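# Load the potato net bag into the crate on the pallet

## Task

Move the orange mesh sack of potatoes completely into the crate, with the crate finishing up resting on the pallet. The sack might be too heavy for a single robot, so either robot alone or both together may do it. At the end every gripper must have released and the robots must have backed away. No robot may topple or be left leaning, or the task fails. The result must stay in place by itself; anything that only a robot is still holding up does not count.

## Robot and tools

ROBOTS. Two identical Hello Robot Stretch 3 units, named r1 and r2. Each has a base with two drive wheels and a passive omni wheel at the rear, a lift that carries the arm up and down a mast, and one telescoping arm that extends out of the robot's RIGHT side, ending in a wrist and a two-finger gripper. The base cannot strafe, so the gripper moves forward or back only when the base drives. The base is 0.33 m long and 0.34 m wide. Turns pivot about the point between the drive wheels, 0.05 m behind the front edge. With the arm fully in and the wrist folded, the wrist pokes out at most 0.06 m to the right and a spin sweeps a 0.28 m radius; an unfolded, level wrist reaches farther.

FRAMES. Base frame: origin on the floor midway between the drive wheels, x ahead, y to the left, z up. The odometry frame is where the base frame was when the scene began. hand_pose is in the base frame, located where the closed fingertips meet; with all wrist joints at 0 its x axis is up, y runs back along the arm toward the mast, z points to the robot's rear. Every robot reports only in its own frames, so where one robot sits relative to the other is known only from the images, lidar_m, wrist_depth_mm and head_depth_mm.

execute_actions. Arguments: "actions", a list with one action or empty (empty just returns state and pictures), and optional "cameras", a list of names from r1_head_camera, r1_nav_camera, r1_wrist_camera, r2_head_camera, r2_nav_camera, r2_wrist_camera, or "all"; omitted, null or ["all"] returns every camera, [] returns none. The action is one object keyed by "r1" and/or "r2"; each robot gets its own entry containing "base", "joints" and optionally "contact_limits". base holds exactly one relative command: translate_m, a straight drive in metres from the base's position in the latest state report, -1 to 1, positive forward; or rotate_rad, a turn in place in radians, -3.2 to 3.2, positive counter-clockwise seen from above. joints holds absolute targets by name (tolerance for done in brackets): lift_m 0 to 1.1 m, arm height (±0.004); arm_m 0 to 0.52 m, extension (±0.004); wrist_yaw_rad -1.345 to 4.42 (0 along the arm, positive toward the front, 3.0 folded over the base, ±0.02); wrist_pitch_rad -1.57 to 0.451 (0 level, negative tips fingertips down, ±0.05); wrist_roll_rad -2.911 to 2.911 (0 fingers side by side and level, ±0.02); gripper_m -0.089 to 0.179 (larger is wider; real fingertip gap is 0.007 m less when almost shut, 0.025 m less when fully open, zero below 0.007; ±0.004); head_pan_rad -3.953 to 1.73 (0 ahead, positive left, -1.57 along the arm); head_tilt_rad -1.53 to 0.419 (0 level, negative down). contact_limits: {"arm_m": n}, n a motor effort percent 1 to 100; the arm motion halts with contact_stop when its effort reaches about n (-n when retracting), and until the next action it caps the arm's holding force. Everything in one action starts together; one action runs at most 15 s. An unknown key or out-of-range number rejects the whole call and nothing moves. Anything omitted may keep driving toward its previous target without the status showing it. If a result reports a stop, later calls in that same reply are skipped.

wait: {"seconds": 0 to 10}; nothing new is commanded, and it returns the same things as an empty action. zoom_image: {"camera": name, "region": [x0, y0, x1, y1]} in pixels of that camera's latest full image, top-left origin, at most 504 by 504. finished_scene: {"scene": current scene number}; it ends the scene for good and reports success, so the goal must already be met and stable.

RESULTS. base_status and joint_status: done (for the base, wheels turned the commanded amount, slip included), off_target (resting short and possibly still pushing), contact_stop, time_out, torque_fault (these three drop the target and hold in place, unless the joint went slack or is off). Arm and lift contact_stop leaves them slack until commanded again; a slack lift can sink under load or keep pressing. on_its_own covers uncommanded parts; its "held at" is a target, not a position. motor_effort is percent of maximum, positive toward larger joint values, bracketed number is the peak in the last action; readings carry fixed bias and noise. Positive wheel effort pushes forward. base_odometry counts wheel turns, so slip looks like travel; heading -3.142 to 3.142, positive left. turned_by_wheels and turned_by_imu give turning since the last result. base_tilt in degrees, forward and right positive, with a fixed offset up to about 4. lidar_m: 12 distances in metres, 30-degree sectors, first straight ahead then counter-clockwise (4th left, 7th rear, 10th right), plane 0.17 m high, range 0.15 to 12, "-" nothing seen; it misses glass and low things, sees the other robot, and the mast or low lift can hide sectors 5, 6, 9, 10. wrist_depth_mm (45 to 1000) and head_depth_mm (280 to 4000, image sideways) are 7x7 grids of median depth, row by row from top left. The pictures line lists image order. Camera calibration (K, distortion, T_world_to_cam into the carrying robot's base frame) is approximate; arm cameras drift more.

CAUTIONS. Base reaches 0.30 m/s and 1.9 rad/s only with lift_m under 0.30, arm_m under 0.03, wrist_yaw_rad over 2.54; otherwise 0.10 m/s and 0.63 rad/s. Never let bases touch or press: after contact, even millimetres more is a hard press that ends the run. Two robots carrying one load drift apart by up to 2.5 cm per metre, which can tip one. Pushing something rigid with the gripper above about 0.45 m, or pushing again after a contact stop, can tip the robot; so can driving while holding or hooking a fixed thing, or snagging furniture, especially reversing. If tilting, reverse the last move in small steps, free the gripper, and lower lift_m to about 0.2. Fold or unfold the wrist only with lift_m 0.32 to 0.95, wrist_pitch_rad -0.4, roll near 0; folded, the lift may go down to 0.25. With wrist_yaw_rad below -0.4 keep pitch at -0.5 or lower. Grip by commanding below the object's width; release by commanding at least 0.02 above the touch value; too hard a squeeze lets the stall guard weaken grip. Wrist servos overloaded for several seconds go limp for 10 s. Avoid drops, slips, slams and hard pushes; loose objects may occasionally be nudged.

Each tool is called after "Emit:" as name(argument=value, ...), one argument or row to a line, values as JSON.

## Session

Emit:
execute_actions(
  actions=[],
)

Scene clock: 0.00 s.
r1.base_odometry: x=+0.000 y=+0.000 heading=+0.000 (m, m, rad; r1's odometry frame)
r1.turned_by_wheels: +0.000 (rad since the last result)
r1.turned_by_imu: +0.000 (rad since the last result)
r1.base_tilt: forward=+0.4 right=+0.0 (deg)
r1.lidar_m: 0.75 0.76 0.97 1.03 1.05 1.34 2.93 4.81 3.97 2.27 1.19 0.81
r1.head_depth_mm: 742 735 730 723 719 712 705 / 739 730 725 721 716 709 700 / 733 730 721 715 710 705 700 / 728 724 717 711 707 701 696 / 724 719 713 710 702 695 693 / 722 717 709 703 698 692 686 / 718 709 704 699 694 689 684
r1.base_status: not commanded
r1.joint_positions: lift_m=+0.317 arm_m=+0.002 wrist_yaw_rad=+2.980 wrist_pitch_rad=-0.612 wrist_roll_rad=+0.018 gripper_m=+0.037 head_pan_rad=-0.003 head_tilt_rad=+0.016
r1.joint_status: not commanded
r1.motor_effort: left_wheel=+0 right_wheel=+0 lift_m=+36 arm_m=-1 wrist_yaw_rad=+0 wrist_pitch_rad=+7 wrist_roll_rad=+0 gripper_m=+0 head_pan_rad=+0 head_tilt_rad=+2 (%)
r1.hand_pose: x=+0.0103 y=+0.0466 z=+0.2890 quat_wxyz=(+0.268, +0.695, +0.156, +0.649) (m; r1's base frame)
r1.wrist_depth_mm: 831 - 968 - - 861 656 / 819 - 819 812 831 797 661 / 667 667 675 677 675 668 663 / 573 571 574 565 576 571 571 / 485 506 - - 500 502 494 / 448 - - - 439 436 436 / - - - - 391 391 391
r2.base_odometry: x=+0.000 y=+0.000 heading=+0.000 (m, m, rad; r2's odometry frame)
r2.turned_by_wheels: +0.000 (rad since the last result)
r2.turned_by_imu: +0.000 (rad since the last result)
r2.base_tilt: forward=+0.7 right=-0.8 (deg)
r2.lidar_m: 1.35 1.03 0.88 0.88 1.00 1.69 2.51 3.91 4.44 2.86 1.59 1.35
r2.head_depth_mm: 1231 1241 1242 1246 1255 1262 1268 / 1258 1265 1269 1272 1280 1289 1291 / 1289 1290 1306 1305 1308 1320 1324 / 1318 1320 1329 1340 1345 1351 1357 / 1347 1354 1362 1374 1375 1387 1388 / 1380 1392 1394 1406 1413 1420 1433 / 1416 1428 1437 1444 1446 1457 1469
r2.base_status: not commanded
r2.joint_positions: lift_m=+0.489 arm_m=-0.002 wrist_yaw_rad=+3.038 wrist_pitch_rad=-0.339 wrist_roll_rad=+0.003 gripper_m=+0.037 head_pan_rad=+0.017 head_tilt_rad=+0.007
r2.joint_status: not commanded
r2.motor_effort: left_wheel=+0 right_wheel=-1 lift_m=+41 arm_m=+0 wrist_yaw_rad=+0 wrist_pitch_rad=+4 wrist_roll_rad=+0 gripper_m=+0 head_pan_rad=+0 head_tilt_rad=+2 (%)
r2.hand_pose: x=+0.0029 y=+0.0898 z=+0.5198 quat_wxyz=(+0.156, +0.703, +0.083, +0.689) (m; r2's base frame)
r2.wrist_depth_mm: 952 - 877 878 865 787 797 / - - 964 942 906 890 831 / - - - - 947 961 909 / - - - - - - 988 / 960 - - - - - - / 812 820 - 839 892 876 871 / 696 693 720 691 718 735 732
pictures: r1_head_camera (sideways: a quarter turn clockwise sets it upright), r1_nav_camera (sideways: a quarter turn counterclockwise sets it upright), r1_wrist_camera, r2_head_camera (sideways: a quarter turn clockwise sets it upright), r2_nav_camera (sideways: a quarter turn counterclockwise sets it upright), r2_wrist_camera
camera_calibration (this result's frames):
r1_head_camera: T_world_to_cam=[[0.0411202, 0.0155041, -0.999034, 1.31262], [-0.0559901, 0.998344, 0.0131889, -0.0135604], [0.997584, 0.0553936, 0.0419202, -0.0967045], [0, 0, 0, 1]] pos_world=[0.0417366, -0.00145614, 1.31558]
r1_nav_camera: T_world_to_cam=[[-0.0139426, -0.0241915, 0.99961, -1.25814], [-0.0198651, -0.999503, -0.024466, 0.0870451], [0.999705, -0.0201984, 0.0134551, -0.0627107], [0, 0, 0, 1]] pos_world=[0.0468795, 0.0552987, 1.26063]
r1_wrist_camera: T_world_to_cam=[[0.977743, -0.209791, 0.00265579, -0.0123042], [-0.145214, -0.685807, -0.713149, 0.272972], [0.151433, 0.696891, -0.701007, 0.332995], [0, 0, 0, 1]] pos_world=[0.00124311, -0.0474363, 0.428134]
r2_head_camera: T_world_to_cam=[[-0.0282787, -0.0162055, -0.999469, 1.32554], [-0.00195615, 0.999868, -0.0161566, 0.0222867], [0.999598, 0.00149823, -0.0283066, -0.00491877], [0, 0, 0, 1]] pos_world=[0.042445, -0.000795352, 1.32506]
r2_nav_camera: T_world_to_cam=[[-0.0509077, -0.0517077, 0.997364, -1.25458], [0.0273463, -0.998357, -0.0503633, 0.11448], [0.998329, 0.0247104, 0.0522381, -0.109125], [0, 0, 0, 1]] pos_world=[0.0419448, 0.0521174, 1.26274]
r2_wrist_camera: T_world_to_cam=[[0.990328, -0.130451, 0.0472627, -0.0272301], [-0.0261327, -0.509906, -0.859833, 0.525369], [0.136266, 0.850281, -0.508383, 0.349388], [0, 0, 0, 1]] pos_world=[-0.00691363, -0.0327414, 0.630639]
Images, in order (width x height): r1_head_camera 896x504, r1_nav_camera 672x504, r1_wrist_camera 644x364, r2_head_camera 896x504, r2_nav_camera 672x504, r2_wrist_camera 644x364.

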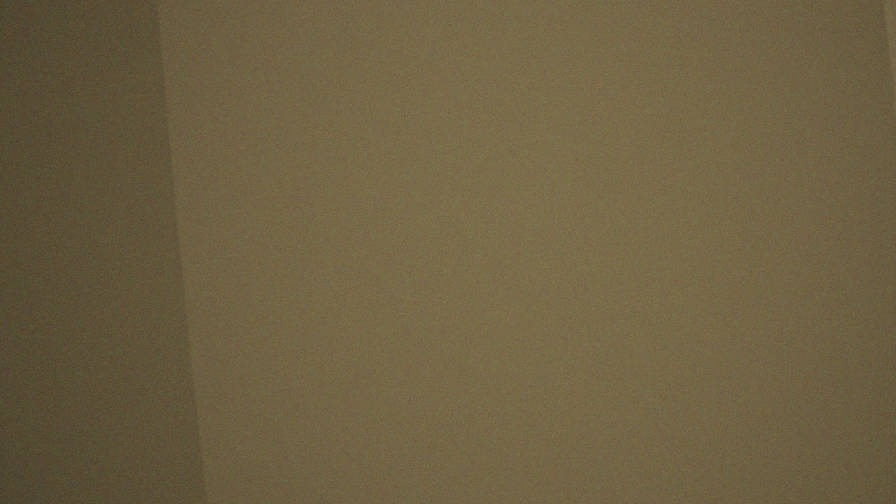

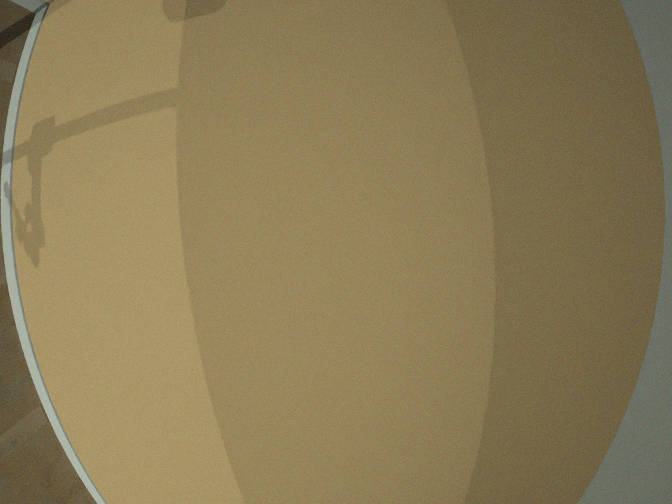

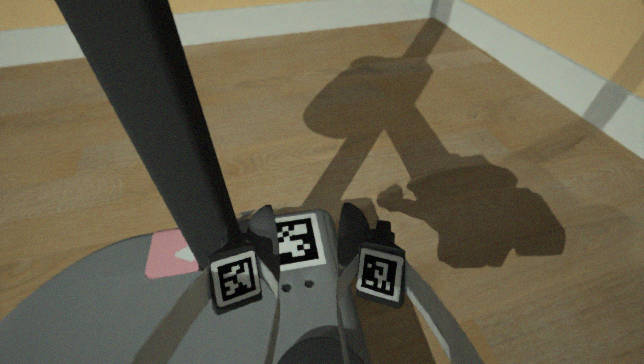

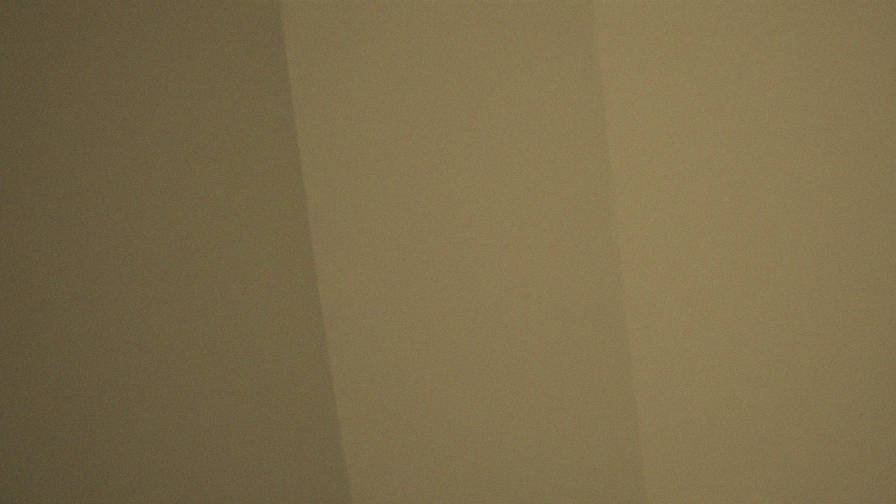

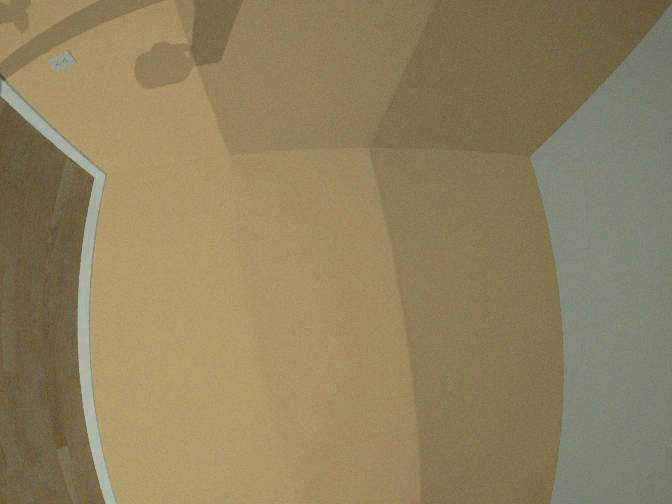

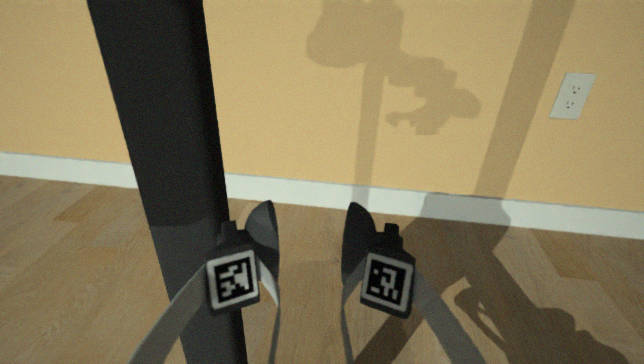

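Emit:
execute_actions(
  actions=[
    {"r1":{"base":{"rotate_rad":-2.9},"joints":{"lift_m":0.29,"wrist_pitch_rad":-0.4,"head_tilt_rad":-0.3}},"r2":{"base":{"rotate_rad":-1.9},"joints":{"lift_m":0.29,"wrist_pitch_rad":-0.4,"head_tilt_rad":-0.3}}},
  ],
  cameras=[],
)

Emit:
execute_actions(
  actions=[
    {"r1":{"base":{"translate_m":1}},"r2":{"base":{"translate_m":1}}},
  ],
  cameras=["r1_head_camera","r2_head_camera","r1_nav_camera","r2_nav_camera"],
)

Scene clock: 4.13 s.
r1.base_odometry: x=+0.000 y=+0.000 heading=-2.900 (m, m, rad; r1's odometry frame)
r1.turned_by_wheels: -2.900 (rad since the last result)
r1.turned_by_imu: -2.910 (rad since the last result)
r1.base_tilt: forward=+0.6 right=+0.1 (deg)
r1.lidar_m: 4.81 4.64 3.74 1.88 0.93 0.75 0.75 0.82 1.04 1.03 1.13 1.75
r1.head_depth_mm: - - - - 2887 2068 1625 / - - - - 2892 2106 1630 / - - - - 2966 2129 1638 / - - - - 3021 2159 1659 / - - - - 3061 2138 1667 / - - - - 3081 2161 1677 / - - - - 3117 2184 1697
r1.base_status: done
r1.joint_positions: lift_m=+0.291 arm_m=+0.002 wrist_yaw_rad=+2.980 wrist_pitch_rad=-0.419 wrist_roll_rad=+0.018 gripper_m=+0.037 head_pan_rad=-0.003 head_tilt_rad=-0.296
r1.joint_status: all done
r1.motor_effort: left_wheel=+1(9) right_wheel=-2(6) lift_m=+21(34) arm_m=-1(1) wrist_yaw_rad=+0(0) wrist_pitch_rad=+11(12) wrist_roll_rad=+0(0) gripper_m=+0(0) head_pan_rad=+0(0) head_tilt_rad=-1(20) (%)
r1.hand_pose: x=+0.0148 y=+0.0745 z=+0.3029 quat_wxyz=(+0.204, +0.707, +0.089, +0.671) (m; r1's base frame)
r1.wrist_depth_mm: 843 - - - - - - / 875 - - - - - - / 837 - 902 919 911 908 911 / 708 687 696 701 698 706 694 / 571 574 - 567 571 584 573 / 487 485 - 504 482 485 480 / 432 - - - 417 420 418
r2.base_odometry: x=+0.000 y=+0.000 heading=-1.900 (m, m, rad; r2's odometry frame)
r2.turned_by_wheels: -1.900 (rad since the last result)
r2.turned_by_imu: -1.914 (rad since the last result)
r2.base_tilt: forward=+0.8 right=-0.9 (deg)
r2.lidar_m: 4.40 2.12 1.44 1.35 1.37 0.94 0.88 0.89 1.15 2.25 3.49 4.45
r2.head_depth_mm: - - - - 2580 1890 1497 / - - - - 2577 1891 1492 / - - - - 2566 1887 1491 / - - - - 2573 1884 1499 / - - - - 2573 1884 1494 / - - - - 2591 1890 1485 / - - - - 2580 1878 1494
r2.base_status: done
r2.joint_positions: lift_m=+0.290 arm_m=-0.002 wrist_yaw_rad=+3.038 wrist_pitch_rad=-0.414 wrist_roll_rad=+0.003 gripper_m=+0.037 head_pan_rad=+0.017 head_tilt_rad=-0.297
r2.joint_status: all done
r2.motor_effort: left_wheel=+1(8) right_wheel=-3(8) lift_m=+32(38) arm_m=-1(1) wrist_yaw_rad=+1(1) wrist_pitch_rad=+4(4) wrist_roll_rad=+0(1) gripper_m=+0(0) head_pan_rad=+0(0) head_tilt_rad=-1(24) (%)
r2.hand_pose: x=+0.0020 y=+0.0811 z=+0.3039 quat_wxyz=(+0.181, +0.699, +0.109, +0.683) (m; r2's base frame)
r2.wrist_depth_mm: - - - - - - - / - - - - - - - / 900 946 993 988 - - - / 715 741 733 775 775 785 808 / 597 602 - 617 632 642 647 / 511 518 - 532 542 538 550 / 450 - - - 457 464 468
pictures: none
No camera images: the call's "cameras" was empty. Leave "cameras" out to get every camera's image.

Scene clock: 9.23 s.
r1.base_odometry: x=-0.971 y=-0.239 heading=-2.900 (m, m, rad; r1's odometry frame)
r1.turned_by_wheels: +0.000 (rad since the last result)
r1.turned_by_imu: +0.005 (rad since the last result)
r1.base_tilt: forward=+0.6 right=+0.0 (deg)
r1.lidar_m: 3.84 3.83 3.59 2.11 2.15 1.75 1.73 1.47 1.19 1.18 1.30 1.97
r1.head_depth_mm: - - - - 2866 2096 1611 / - - - - 2936 2103 1642 / - - - - 3009 2118 1639 / - - - - 3004 2112 1653 / - - - - 3066 2159 1669 / - - - - 3103 2168 1670 / - - - - 3163 2175 1689
r1.base_status: done
r1.joint_positions: lift_m=+0.291 arm_m=+0.002 wrist_yaw_rad=+2.980 wrist_pitch_rad=-0.419 wrist_roll_rad=+0.018 gripper_m=+0.037 head_pan_rad=-0.003 head_tilt_rad=-0.297
r1.joint_status: not commanded
r1.motor_effort: left_wheel=+1(7) right_wheel=-1(3) lift_m=+22(21) arm_m=-1(1) wrist_yaw_rad=+0(1) wrist_pitch_rad=+10(10) wrist_roll_rad=+0(0) gripper_m=+0(1) head_pan_rad=+0(0) head_tilt_rad=-1(2) (%)
r1.hand_pose: x=+0.0148 y=+0.0746 z=+0.3030 quat_wxyz=(+0.203, +0.707, +0.089, +0.672) (m; r1's base frame)
r1.wrist_depth_mm: - - - - - - - / - - - - - - - / 911 - 902 915 918 906 886 / 701 699 710 695 706 707 706 / 577 575 - 572 567 566 570 / 483 487 - 493 476 482 483 / 436 - - - 416 420 412
r2.base_odometry: x=-0.323 y=-0.946 heading=-1.900 (m, m, rad; r2's odometry frame)
r2.turned_by_wheels: +0.000 (rad since the last result)
r2.turned_by_imu: +0.004 (rad since the last result)
r2.base_tilt: forward=+0.8 right=-0.7 (deg)
r2.lidar_m: 3.43 2.26 1.54 1.44 1.47 1.89 1.88 1.90 2.45 2.01 3.37 4.33
r2.head_depth_mm: - - - - 2582 1893 1495 / - - - - 2594 1891 1494 / - - - 3716 2573 1894 1498 / - - - 3715 2573 1884 1497 / - - - - 2571 1878 1487 / - - - - 2589 1898 1492 / - - - - 2569 1893 1494
r2.base_status: done
r2.joint_positions: lift_m=+0.290 arm_m=-0.002 wrist_yaw_rad=+3.038 wrist_pitch_rad=-0.414 wrist_roll_rad=+0.003 gripper_m=+0.037 head_pan_rad=+0.017 head_tilt_rad=-0.297
r2.joint_status: not commanded
r2.motor_effort: left_wheel=+0(8) right_wheel=-1(7) lift_m=+32(32) arm_m=+0(0) wrist_yaw_rad=+0(0) wrist_pitch_rad=+4(4) wrist_roll_rad=+0(0) gripper_m=+0(1) head_pan_rad=+0(0) head_tilt_rad=-1(2) (%)
r2.hand_pose: x=+0.0020 y=+0.0811 z=+0.3039 quat_wxyz=(+0.181, +0.699, +0.109, +0.683) (m; r2's base frame)
r2.wrist_depth_mm: - - - - - - - / - - - - - - - / 889 898 976 984 972 - - / 724 732 732 758 764 784 789 / 576 595 - 614 631 646 651 / 497 510 - 539 541 530 557 / 460 - - - 456 462 475
pictures: r1_head_camera (sideways: a quarter turn clockwise sets it upright), r1_nav_camera (sideways: a quarter turn counterclockwise sets it upright), r2_head_camera (sideways: a quarter turn clockwise sets it upright), r2_nav_camera (sideways: a quarter turn counterclockwise sets it upright)
camera_calibration (this result's frames):
r1_head_camera: T_world_to_cam=[[-0.268147, 0.0163134, -0.96324, 1.2675], [-0.0490972, 0.998326, 0.0305753, -0.0362288], [0.962126, 0.0554911, -0.266898, 0.305512], [0, 0, 0, 1]] pos_world=[0.0441568, -0.0014623, 1.30355]
r1_nav_camera: T_world_to_cam=[[0.294184, -0.0249977, 0.955422, -1.2021], [-0.0265495, -0.999486, -0.0179758, 0.0786275], [0.95538, -0.0200778, -0.294696, 0.338681], [0, 0, 0, 1]] pos_world=[0.0321554, 0.0553374, 1.24973]
r2_head_camera: T_world_to_cam=[[-0.325873, -0.0212698, -0.945174, 1.25629], [-0.00748084, 0.999774, -0.0199192, 0.0272118], [0.945384, 0.00057956, -0.325958, 0.382851], [0, 0, 0, 1]] pos_world=[0.0476519, -0.000706604, 1.31274]
r2_nav_camera: T_world_to_cam=[[0.249734, -0.0465918, 0.967193, -1.21674], [0.0118144, -0.998621, -0.0511563, 0.115587], [0.968242, 0.0242023, -0.248839, 0.282989], [0, 0, 0, 1]] pos_world=[0.0284951, 0.0518886, 1.25316]
Images, in order (width x height): r1_head_camera 896x504, r1_nav_camera 672x504, r2_head_camera 896x504, r2_nav_camera 672x504.

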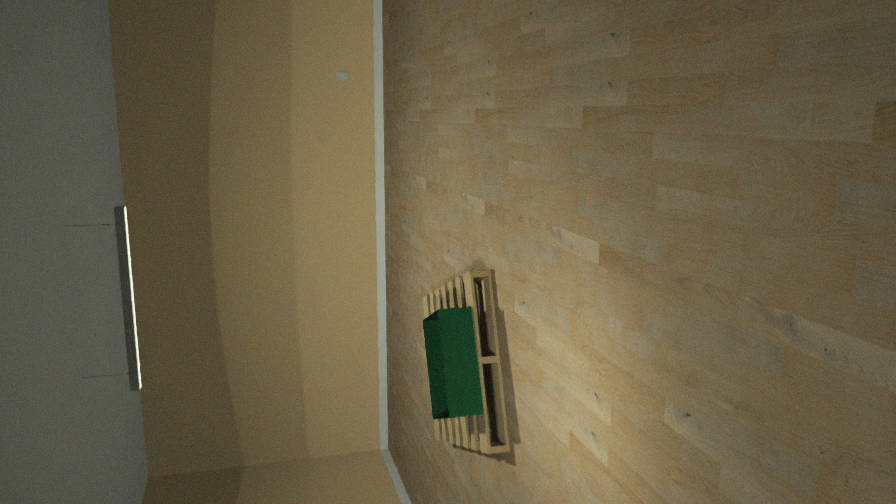

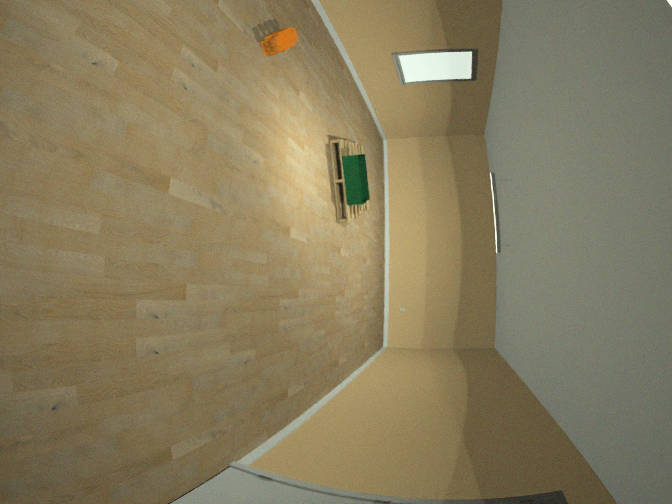

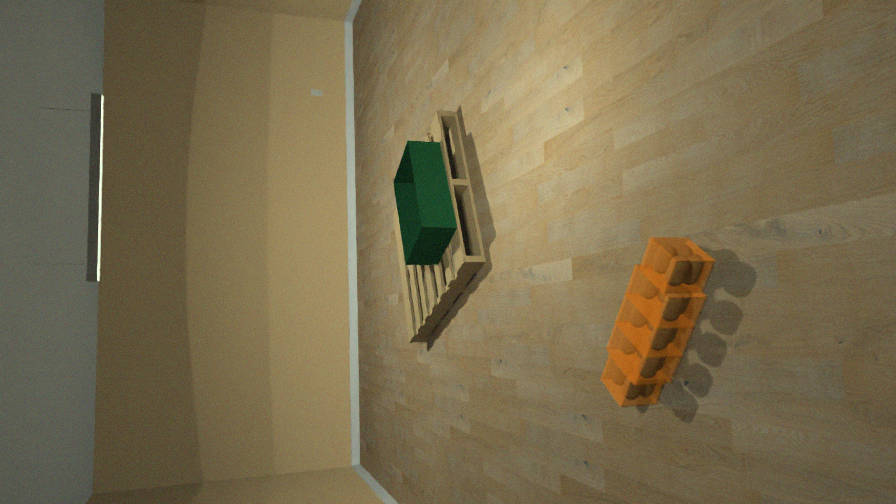

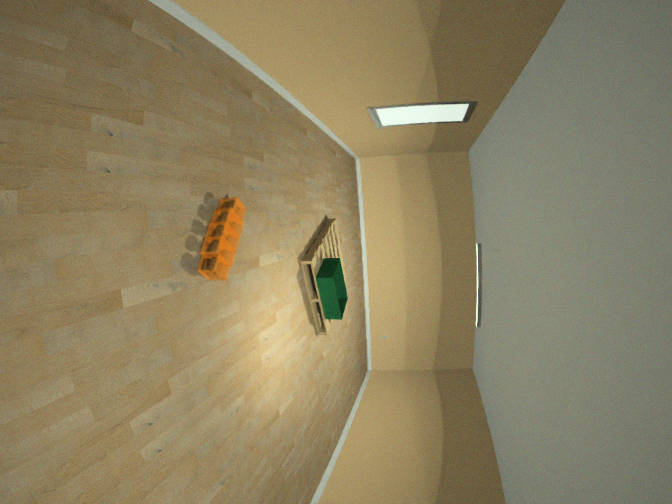

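Emit:
execute_actions(
  actions=[
    {"r1":{"base":{"rotate_rad":0.54}},"r2":{"base":{"rotate_rad":0.42}}},
  ],
  cameras=[],
)

Emit:
execute_actions(
  actions=[
    {"r1":{"base":{"translate_m":1},"joints":{"head_tilt_rad":-0.6}},"r2":{"base":{"translate_m":1},"joints":{"head_pan_rad":-0.6,"head_tilt_rad":-0.7}}},
  ],
  cameras=["r1_head_camera","r2_head_camera"],
)

Emit:
execute_actions(
  actions=[
    {"r1":{"base":{"translate_m":1},"joints":{"head_tilt_rad":-0.9,"head_pan_rad":-0.1}},"r2":{"base":{"translate_m":1},"joints":{"head_pan_rad":-1.2,"head_tilt_rad":-0.9}}},
  ],
  cameras=["r1_head_camera","r2_head_camera","r1_nav_camera","r2_nav_camera"],
)

Scene clock: 13.60 s.
r1.base_odometry: x=-0.971 y=-0.239 heading=-2.360 (m, m, rad; r1's odometry frame)
r1.turned_by_wheels: +0.540 (rad since the last result)
r1.turned_by_imu: +0.543 (rad since the last result)
r1.base_tilt: forward=+0.6 right=-0.1 (deg)
r1.lidar_m: 3.83 3.60 2.11 2.14 1.75 1.74 1.46 1.20 1.18 1.31 2.06 3.84
r1.head_depth_mm: - - - 3978 2882 2096 1621 / - - - - 2973 2108 1637 / - - - - 2975 2145 1649 / - - - - 2980 2164 1661 / - - - - 2957 2169 1662 / - - - - 3119 2155 1678 / 3708 3886 3995 - 3116 2185 1692
r1.base_status: done
r1.joint_positions: lift_m=+0.291 arm_m=+0.002 wrist_yaw_rad=+2.980 wrist_pitch_rad=-0.419 wrist_roll_rad=+0.018 gripper_m=+0.037 head_pan_rad=-0.003 head_tilt_rad=-0.297
r1.joint_status: not commanded
r1.motor_effort: left_wheel=-1(5) right_wheel=+1(6) lift_m=+21(21) arm_m=-1(2) wrist_yaw_rad=+0(0) wrist_pitch_rad=+10(10) wrist_roll_rad=+0(0) gripper_m=-1(0) head_pan_rad=+1(0) head_tilt_rad=-1(1) (%)
r1.hand_pose: x=+0.0148 y=+0.0746 z=+0.3030 quat_wxyz=(+0.203, +0.707, +0.089, +0.672) (m; r1's base frame)
r1.wrist_depth_mm: - - - - - - - / - - - - - - - / 907 - 910 920 910 899 874 / 694 694 705 696 724 703 692 / 575 577 - 575 573 576 570 / 482 481 - 507 481 478 485 / 432 - - - 419 419 416
r2.base_odometry: x=-0.323 y=-0.946 heading=-1.480 (m, m, rad; r2's odometry frame)
r2.turned_by_wheels: +0.420 (rad since the last result)
r2.turned_by_imu: +0.423 (rad since the last result)
r2.base_tilt: forward=+0.6 right=-0.8 (deg)
r2.lidar_m: 2.60 1.62 1.44 1.45 1.75 1.88 1.88 2.27 2.08 3.34 4.03 3.40
r2.head_depth_mm: - - - 3759 2577 1790 1495 / - - - - 2583 1885 1494 / - - - - 2594 1886 1483 / 3893 - - - 2601 1884 1490 / 3188 3301 3493 3494 2558 1888 1491 / 2584 2657 2776 2881 2569 1879 1496 / 2171 2226 2293 2379 2362 1898 1491
r2.base_status: done
r2.joint_positions: lift_m=+0.290 arm_m=-0.002 wrist_yaw_rad=+3.038 wrist_pitch_rad=-0.414 wrist_roll_rad=+0.003 gripper_m=+0.037 head_pan_rad=+0.017 head_tilt_rad=-0.297
r2.joint_status: not commanded
r2.motor_effort: left_wheel=-1(6) right_wheel=+1(7) lift_m=+32(32) arm_m=+0(0) wrist_yaw_rad=+0(0) wrist_pitch_rad=+4(4) wrist_roll_rad=+0(0) gripper_m=+1(0) head_pan_rad=+0(0) head_tilt_rad=-1(2) (%)
r2.hand_pose: x=+0.0020 y=+0.0811 z=+0.3039 quat_wxyz=(+0.181, +0.699, +0.109, +0.683) (m; r2's base frame)
r2.wrist_depth_mm: - - - - - - - / - - - - - - - / 901 927 940 959 982 - - / 701 715 747 783 759 775 781 / 587 601 - 622 632 638 639 / 502 506 - 542 540 531 534 / 445 - - - 454 458 467
pictures: none
No camera images: the call's "cameras" was empty. Leave "cameras" out to get every camera's image.

Scene clock: 18.70 s.
r1.base_odometry: x=-1.681 y=-0.944 heading=-2.360 (m, m, rad; r1's odometry frame)
r1.turned_by_wheels: +0.000 (rad since the last result)
r1.turned_by_imu: +0.005 (rad since the last result)
r1.base_tilt: forward=+0.6 right=-0.1 (deg)
r1.lidar_m: 3.58 1.82 2.94 3.06 2.51 2.50 2.24 1.84 1.79 1.99 3.17 2.89
r1.head_depth_mm: - - 3151 2357 1844 1516 1279 / - - 3333 2402 1865 1527 1289 / - - 3448 2422 1884 1546 1299 / 3928 - 3462 2422 1894 1544 1304 / 3609 3876 3496 2472 1909 1555 1315 / 3275 3496 3560 2387 1917 1562 1321 / 3036 3222 3285 2530 1949 1574 1325
r1.base_status: done
r1.joint_positions: lift_m=+0.291 arm_m=+0.002 wrist_yaw_rad=+2.980 wrist_pitch_rad=-0.419 wrist_roll_rad=+0.018 gripper_m=+0.037 head_pan_rad=-0.003 head_tilt_rad=-0.593
r1.joint_status: all done
r1.motor_effort: left_wheel=-1(6) right_wheel=+1(6) lift_m=+21(21) arm_m=-1(1) wrist_yaw_rad=+0(0) wrist_pitch_rad=+10(10) wrist_roll_rad=+0(0) gripper_m=+1(0) head_pan_rad=+0(1) head_tilt_rad=-3(20) (%)
r1.hand_pose: x=+0.0148 y=+0.0746 z=+0.3031 quat_wxyz=(+0.203, +0.707, +0.089, +0.672) (m; r1's base frame)
r1.wrist_depth_mm: - - - - - - - / - - - - - - - / 939 - 914 917 890 893 883 / 722 692 717 698 691 710 704 / 586 575 - 575 572 573 571 / 481 481 - 507 491 488 487 / 434 - - - 415 416 415
r2.base_odometry: x=-0.233 y=-1.942 heading=-1.480 (m, m, rad; r2's odometry frame)
r2.turned_by_wheels: +0.000 (rad since the last result)
r2.turned_by_imu: +0.004 (rad since the last result)
r2.base_tilt: forward=+0.8 right=-0.5 (deg)
r2.lidar_m: 1.99 1.25 1.12 1.12 1.35 2.57 2.84 3.43 1.80 3.64 2.90 2.55
r2.head_depth_mm: - 3577 2547 1985 1610 1356 1170 / - 3566 2539 1961 1603 1330 1172 / - 2977 2542 1973 1592 1322 1174 / - 2917 2537 1939 1607 1345 1172 / - 3277 2485 1949 1585 1348 1169 / - 3335 2513 1944 1593 1343 1174 / - 3471 2510 1934 1598 1352 1169
r2.base_status: done
r2.joint_positions: lift_m=+0.290 arm_m=-0.002 wrist_yaw_rad=+3.038 wrist_pitch_rad=-0.414 wrist_roll_rad=+0.003 gripper_m=+0.037 head_pan_rad=-0.593 head_tilt_rad=-0.692
r2.joint_status: all done
r2.motor_effort: left_wheel=-1(6) right_wheel=+2(9) lift_m=+32(32) arm_m=+0(0) wrist_yaw_rad=+0(0) wrist_pitch_rad=+4(4) wrist_roll_rad=+0(0) gripper_m=+0(1) head_pan_rad=-2(32) head_tilt_rad=-4(29) (%)
r2.hand_pose: x=+0.0020 y=+0.0811 z=+0.3038 quat_wxyz=(+0.181, +0.699, +0.109, +0.683) (m; r2's base frame)
r2.wrist_depth_mm: - - - - - - 931 / - - - - - - - / 900 924 957 972 949 - - / 731 714 735 761 766 780 802 / 596 596 - 634 634 641 639 / 506 517 - 538 540 529 536 / 458 - - - 455 469 469
pictures: r1_head_camera (sideways: a quarter turn clockwise sets it upright), r2_head_camera (sideways: a quarter turn clockwise sets it upright)
camera_calibration (this result's frames):
r1_head_camera: T_world_to_cam=[[-0.537495, 0.0170155, -0.843095, 1.11238], [-0.0379325, 0.998297, 0.0443308, -0.0541904], [0.842413, 0.0558083, -0.535934, 0.656343], [0, 0, 0, 1]] pos_world=[0.0429302, -0.00145892, 1.292]
r2_head_camera: T_world_to_cam=[[-0.559781, 0.358375, -0.747136, 0.999448], [0.559757, 0.828364, -0.0220525, 0.026518], [0.610997, -0.430559, -0.664306, 0.825124], [0, 0, 0, 1]] pos_world=[0.0404807, -0.0248799, 1.29544]
Images, in order (width x height): r1_head_camera 896x504, r2_head_camera 896x504.

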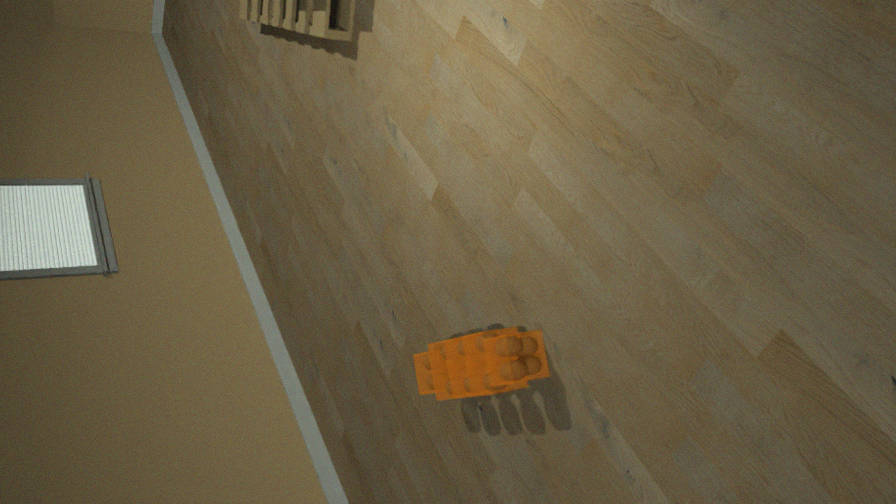

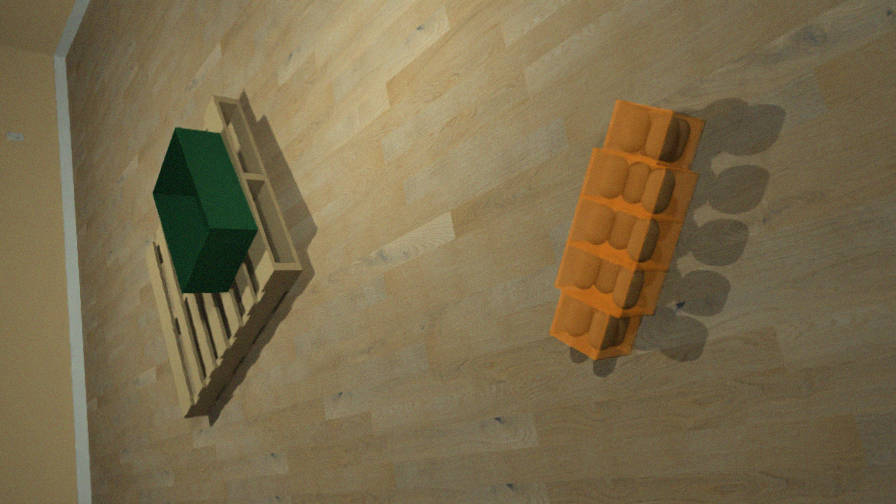

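Scene clock: 23.80 s.
r1.base_odometry: x=-2.391 y=-1.648 heading=-2.360 (m, m, rad; r1's odometry frame)
r1.turned_by_wheels: +0.000 (rad since the last result)
r1.turned_by_imu: +0.005 (rad since the last result)
r1.base_tilt: forward=+0.5 right=+0.0 (deg)
r1.lidar_m: 2.80 1.56 2.29 2.54 3.27 3.25 3.02 2.45 2.43 2.73 2.21 1.98
r1.head_depth_mm: 3088 2351 1972 1665 1443 1268 1136 / 3123 2428 1994 1659 1461 1281 1145 / 3205 2460 2013 1688 1462 1295 1155 / 3236 2479 2044 1702 1470 1290 1156 / 3164 2513 2020 1717 1486 1301 1165 / 2930 2547 2057 1735 1495 1306 1169 / 2612 2613 2074 1748 1413 1288 1176
r1.base_status: done
r1.joint_positions: lift_m=+0.291 arm_m=+0.002 wrist_yaw_rad=+2.980 wrist_pitch_rad=-0.419 wrist_roll_rad=+0.018 gripper_m=+0.037 head_pan_rad=-0.093 head_tilt_rad=-0.889
r1.joint_status: all done
r1.motor_effort: left_wheel=-1(4) right_wheel=+1(5) lift_m=+21(21) arm_m=-1(1) wrist_yaw_rad=+0(0) wrist_pitch_rad=+10(10) wrist_roll_rad=+0(0) gripper_m=+0(0) head_pan_rad=-3(12) head_tilt_rad=-5(24) (%)
r1.hand_pose: x=+0.0148 y=+0.0746 z=+0.3031 quat_wxyz=(+0.203, +0.707, +0.089, +0.672) (m; r1's base frame)
r1.wrist_depth_mm: - - - - - - - / - - - - - - - / 906 - 897 917 875 895 710 / 720 692 721 702 723 690 624 / 575 573 - 567 573 563 568 / 490 484 - 507 476 481 487 / 431 - - - 417 415 421
r2.base_odometry: x=-0.142 y=-2.938 heading=-1.480 (m, m, rad; r2's odometry frame)
r2.turned_by_wheels: +0.000 (rad since the last result)
r2.turned_by_imu: +0.004 (rad since the last result)
r2.base_tilt: forward=+0.6 right=-0.6 (deg)
r2.lidar_m: 1.40 0.87 0.79 0.79 0.95 1.83 3.78 4.45 1.56 4.02 1.87 5.00
r2.head_depth_mm: 2974 2322 1901 1618 1409 1186 1117 / 2944 2327 1905 1624 1403 1226 1134 / 2957 2301 1899 1619 1406 1245 1152 / 2910 2284 1900 1607 1408 1239 1132 / 2930 2237 1897 1605 1401 1239 1116 / 2346 2003 1892 1602 1397 1236 1109 / 2882 1957 1885 1609 1389 1242 1111
r2.base_status: done
r2.joint_positions: lift_m=+0.290 arm_m=-0.002 wrist_yaw_rad=+3.038 wrist_pitch_rad=-0.414 wrist_roll_rad=+0.003 gripper_m=+0.037 head_pan_rad=-1.193 head_tilt_rad=-0.889
r2.joint_status: all done
r2.motor_effort: left_wheel=-1(5) right_wheel=+1(9) lift_m=+32(32) arm_m=+0(0) wrist_yaw_rad=+0(0) wrist_pitch_rad=+4(4) wrist_roll_rad=+0(0) gripper_m=+1(1) head_pan_rad=-2(29) head_tilt_rad=-6(23) (%)
r2.hand_pose: x=+0.0020 y=+0.0811 z=+0.3038 quat_wxyz=(+0.181, +0.699, +0.109, +0.683) (m; r2's base frame)
r2.wrist_depth_mm: 940 - 838 820 757 722 678 / - - 911 873 797 769 721 / 909 923 927 914 877 824 784 / 720 724 737 747 764 786 801 / 591 600 - 613 624 632 658 / 504 510 - 537 542 539 543 / 449 - - - 454 467 465
pictures: r1_head_camera (sideways: a quarter turn clockwise sets it upright), r1_nav_camera (sideways: a quarter turn counterclockwise sets it upright), r2_head_camera (sideways: a quarter turn clockwise sets it upright), r2_nav_camera (sideways: a quarter turn counterclockwise sets it upright)
camera_calibration (this result's frames):
r1_head_camera: T_world_to_cam=[[-0.755512, 0.0861785, -0.649443, 0.861304], [0.0670214, 0.996276, 0.0542345, -0.0677051], [0.651698, -0.00255175, -0.758474, 0.946977], [0, 0, 0, 1]] pos_world=[0.0381191, -0.00435644, 1.2813]
r1_nav_camera: T_world_to_cam=[[0.771892, -0.0963606, 0.628409, -0.778646], [-0.122631, -0.992451, -0.00155196, 0.0578239], [0.623814, -0.0758645, -0.777882, 0.969332], [0, 0, 0, 1]] pos_world=[0.0034382, 0.0558945, 1.24342]
r2_head_camera: T_world_to_cam=[[-0.308669, 0.735948, -0.602581, 0.809548], [0.928209, 0.371416, -0.0218491, 0.024], [0.207728, -0.566065, -0.797759, 1.00114], [0, 0, 0, 1]] pos_world=[0.0196404, -0.0379909, 1.28701]
r2_nav_camera: T_world_to_cam=[[0.227683, -0.712262, 0.66396, -0.821185], [-0.940484, -0.337525, -0.0395723, 0.106279], [0.252289, -0.615434, -0.74672, 0.935147], [0, 0, 0, 1]] pos_world=[0.0509963, 0.026494, 1.24773]
Images, in order (width x height): r1_head_camera 896x504, r1_nav_camera 672x504, r2_head_camera 896x504, r2_nav_camera 672x504.

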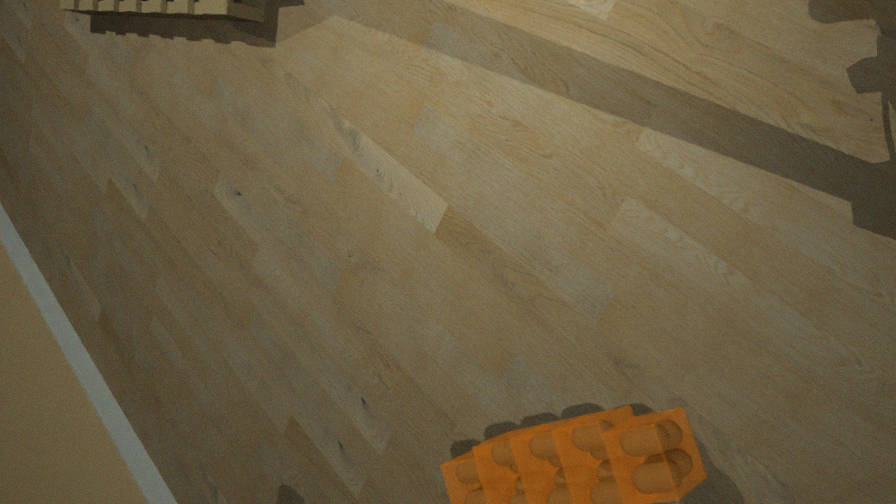

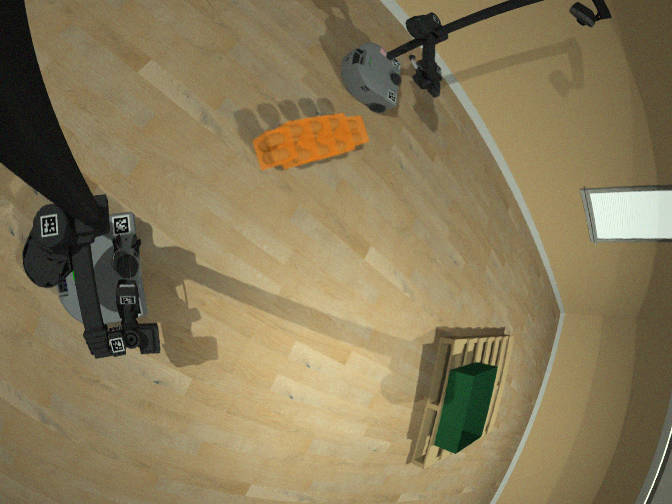

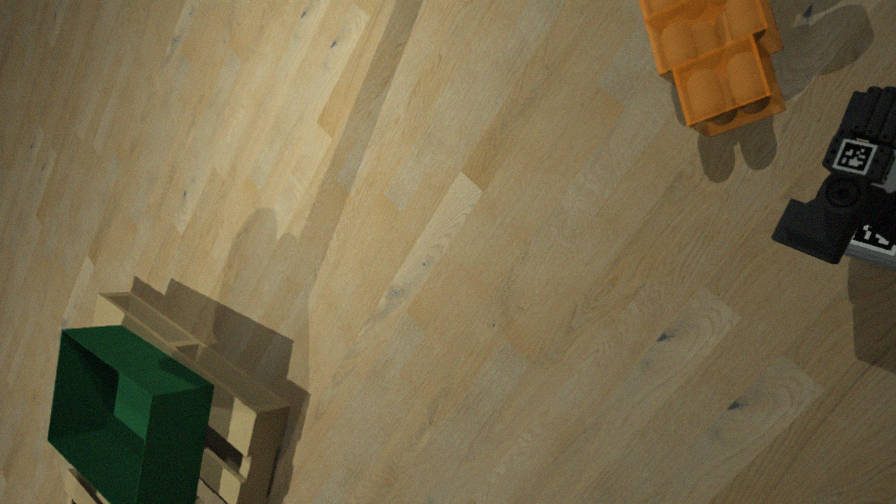

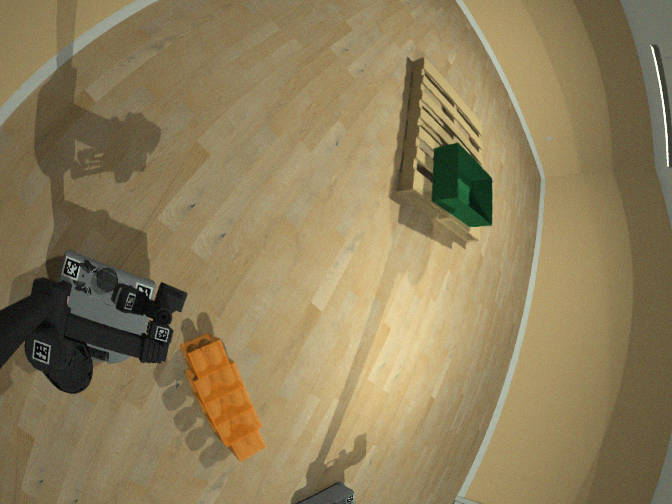

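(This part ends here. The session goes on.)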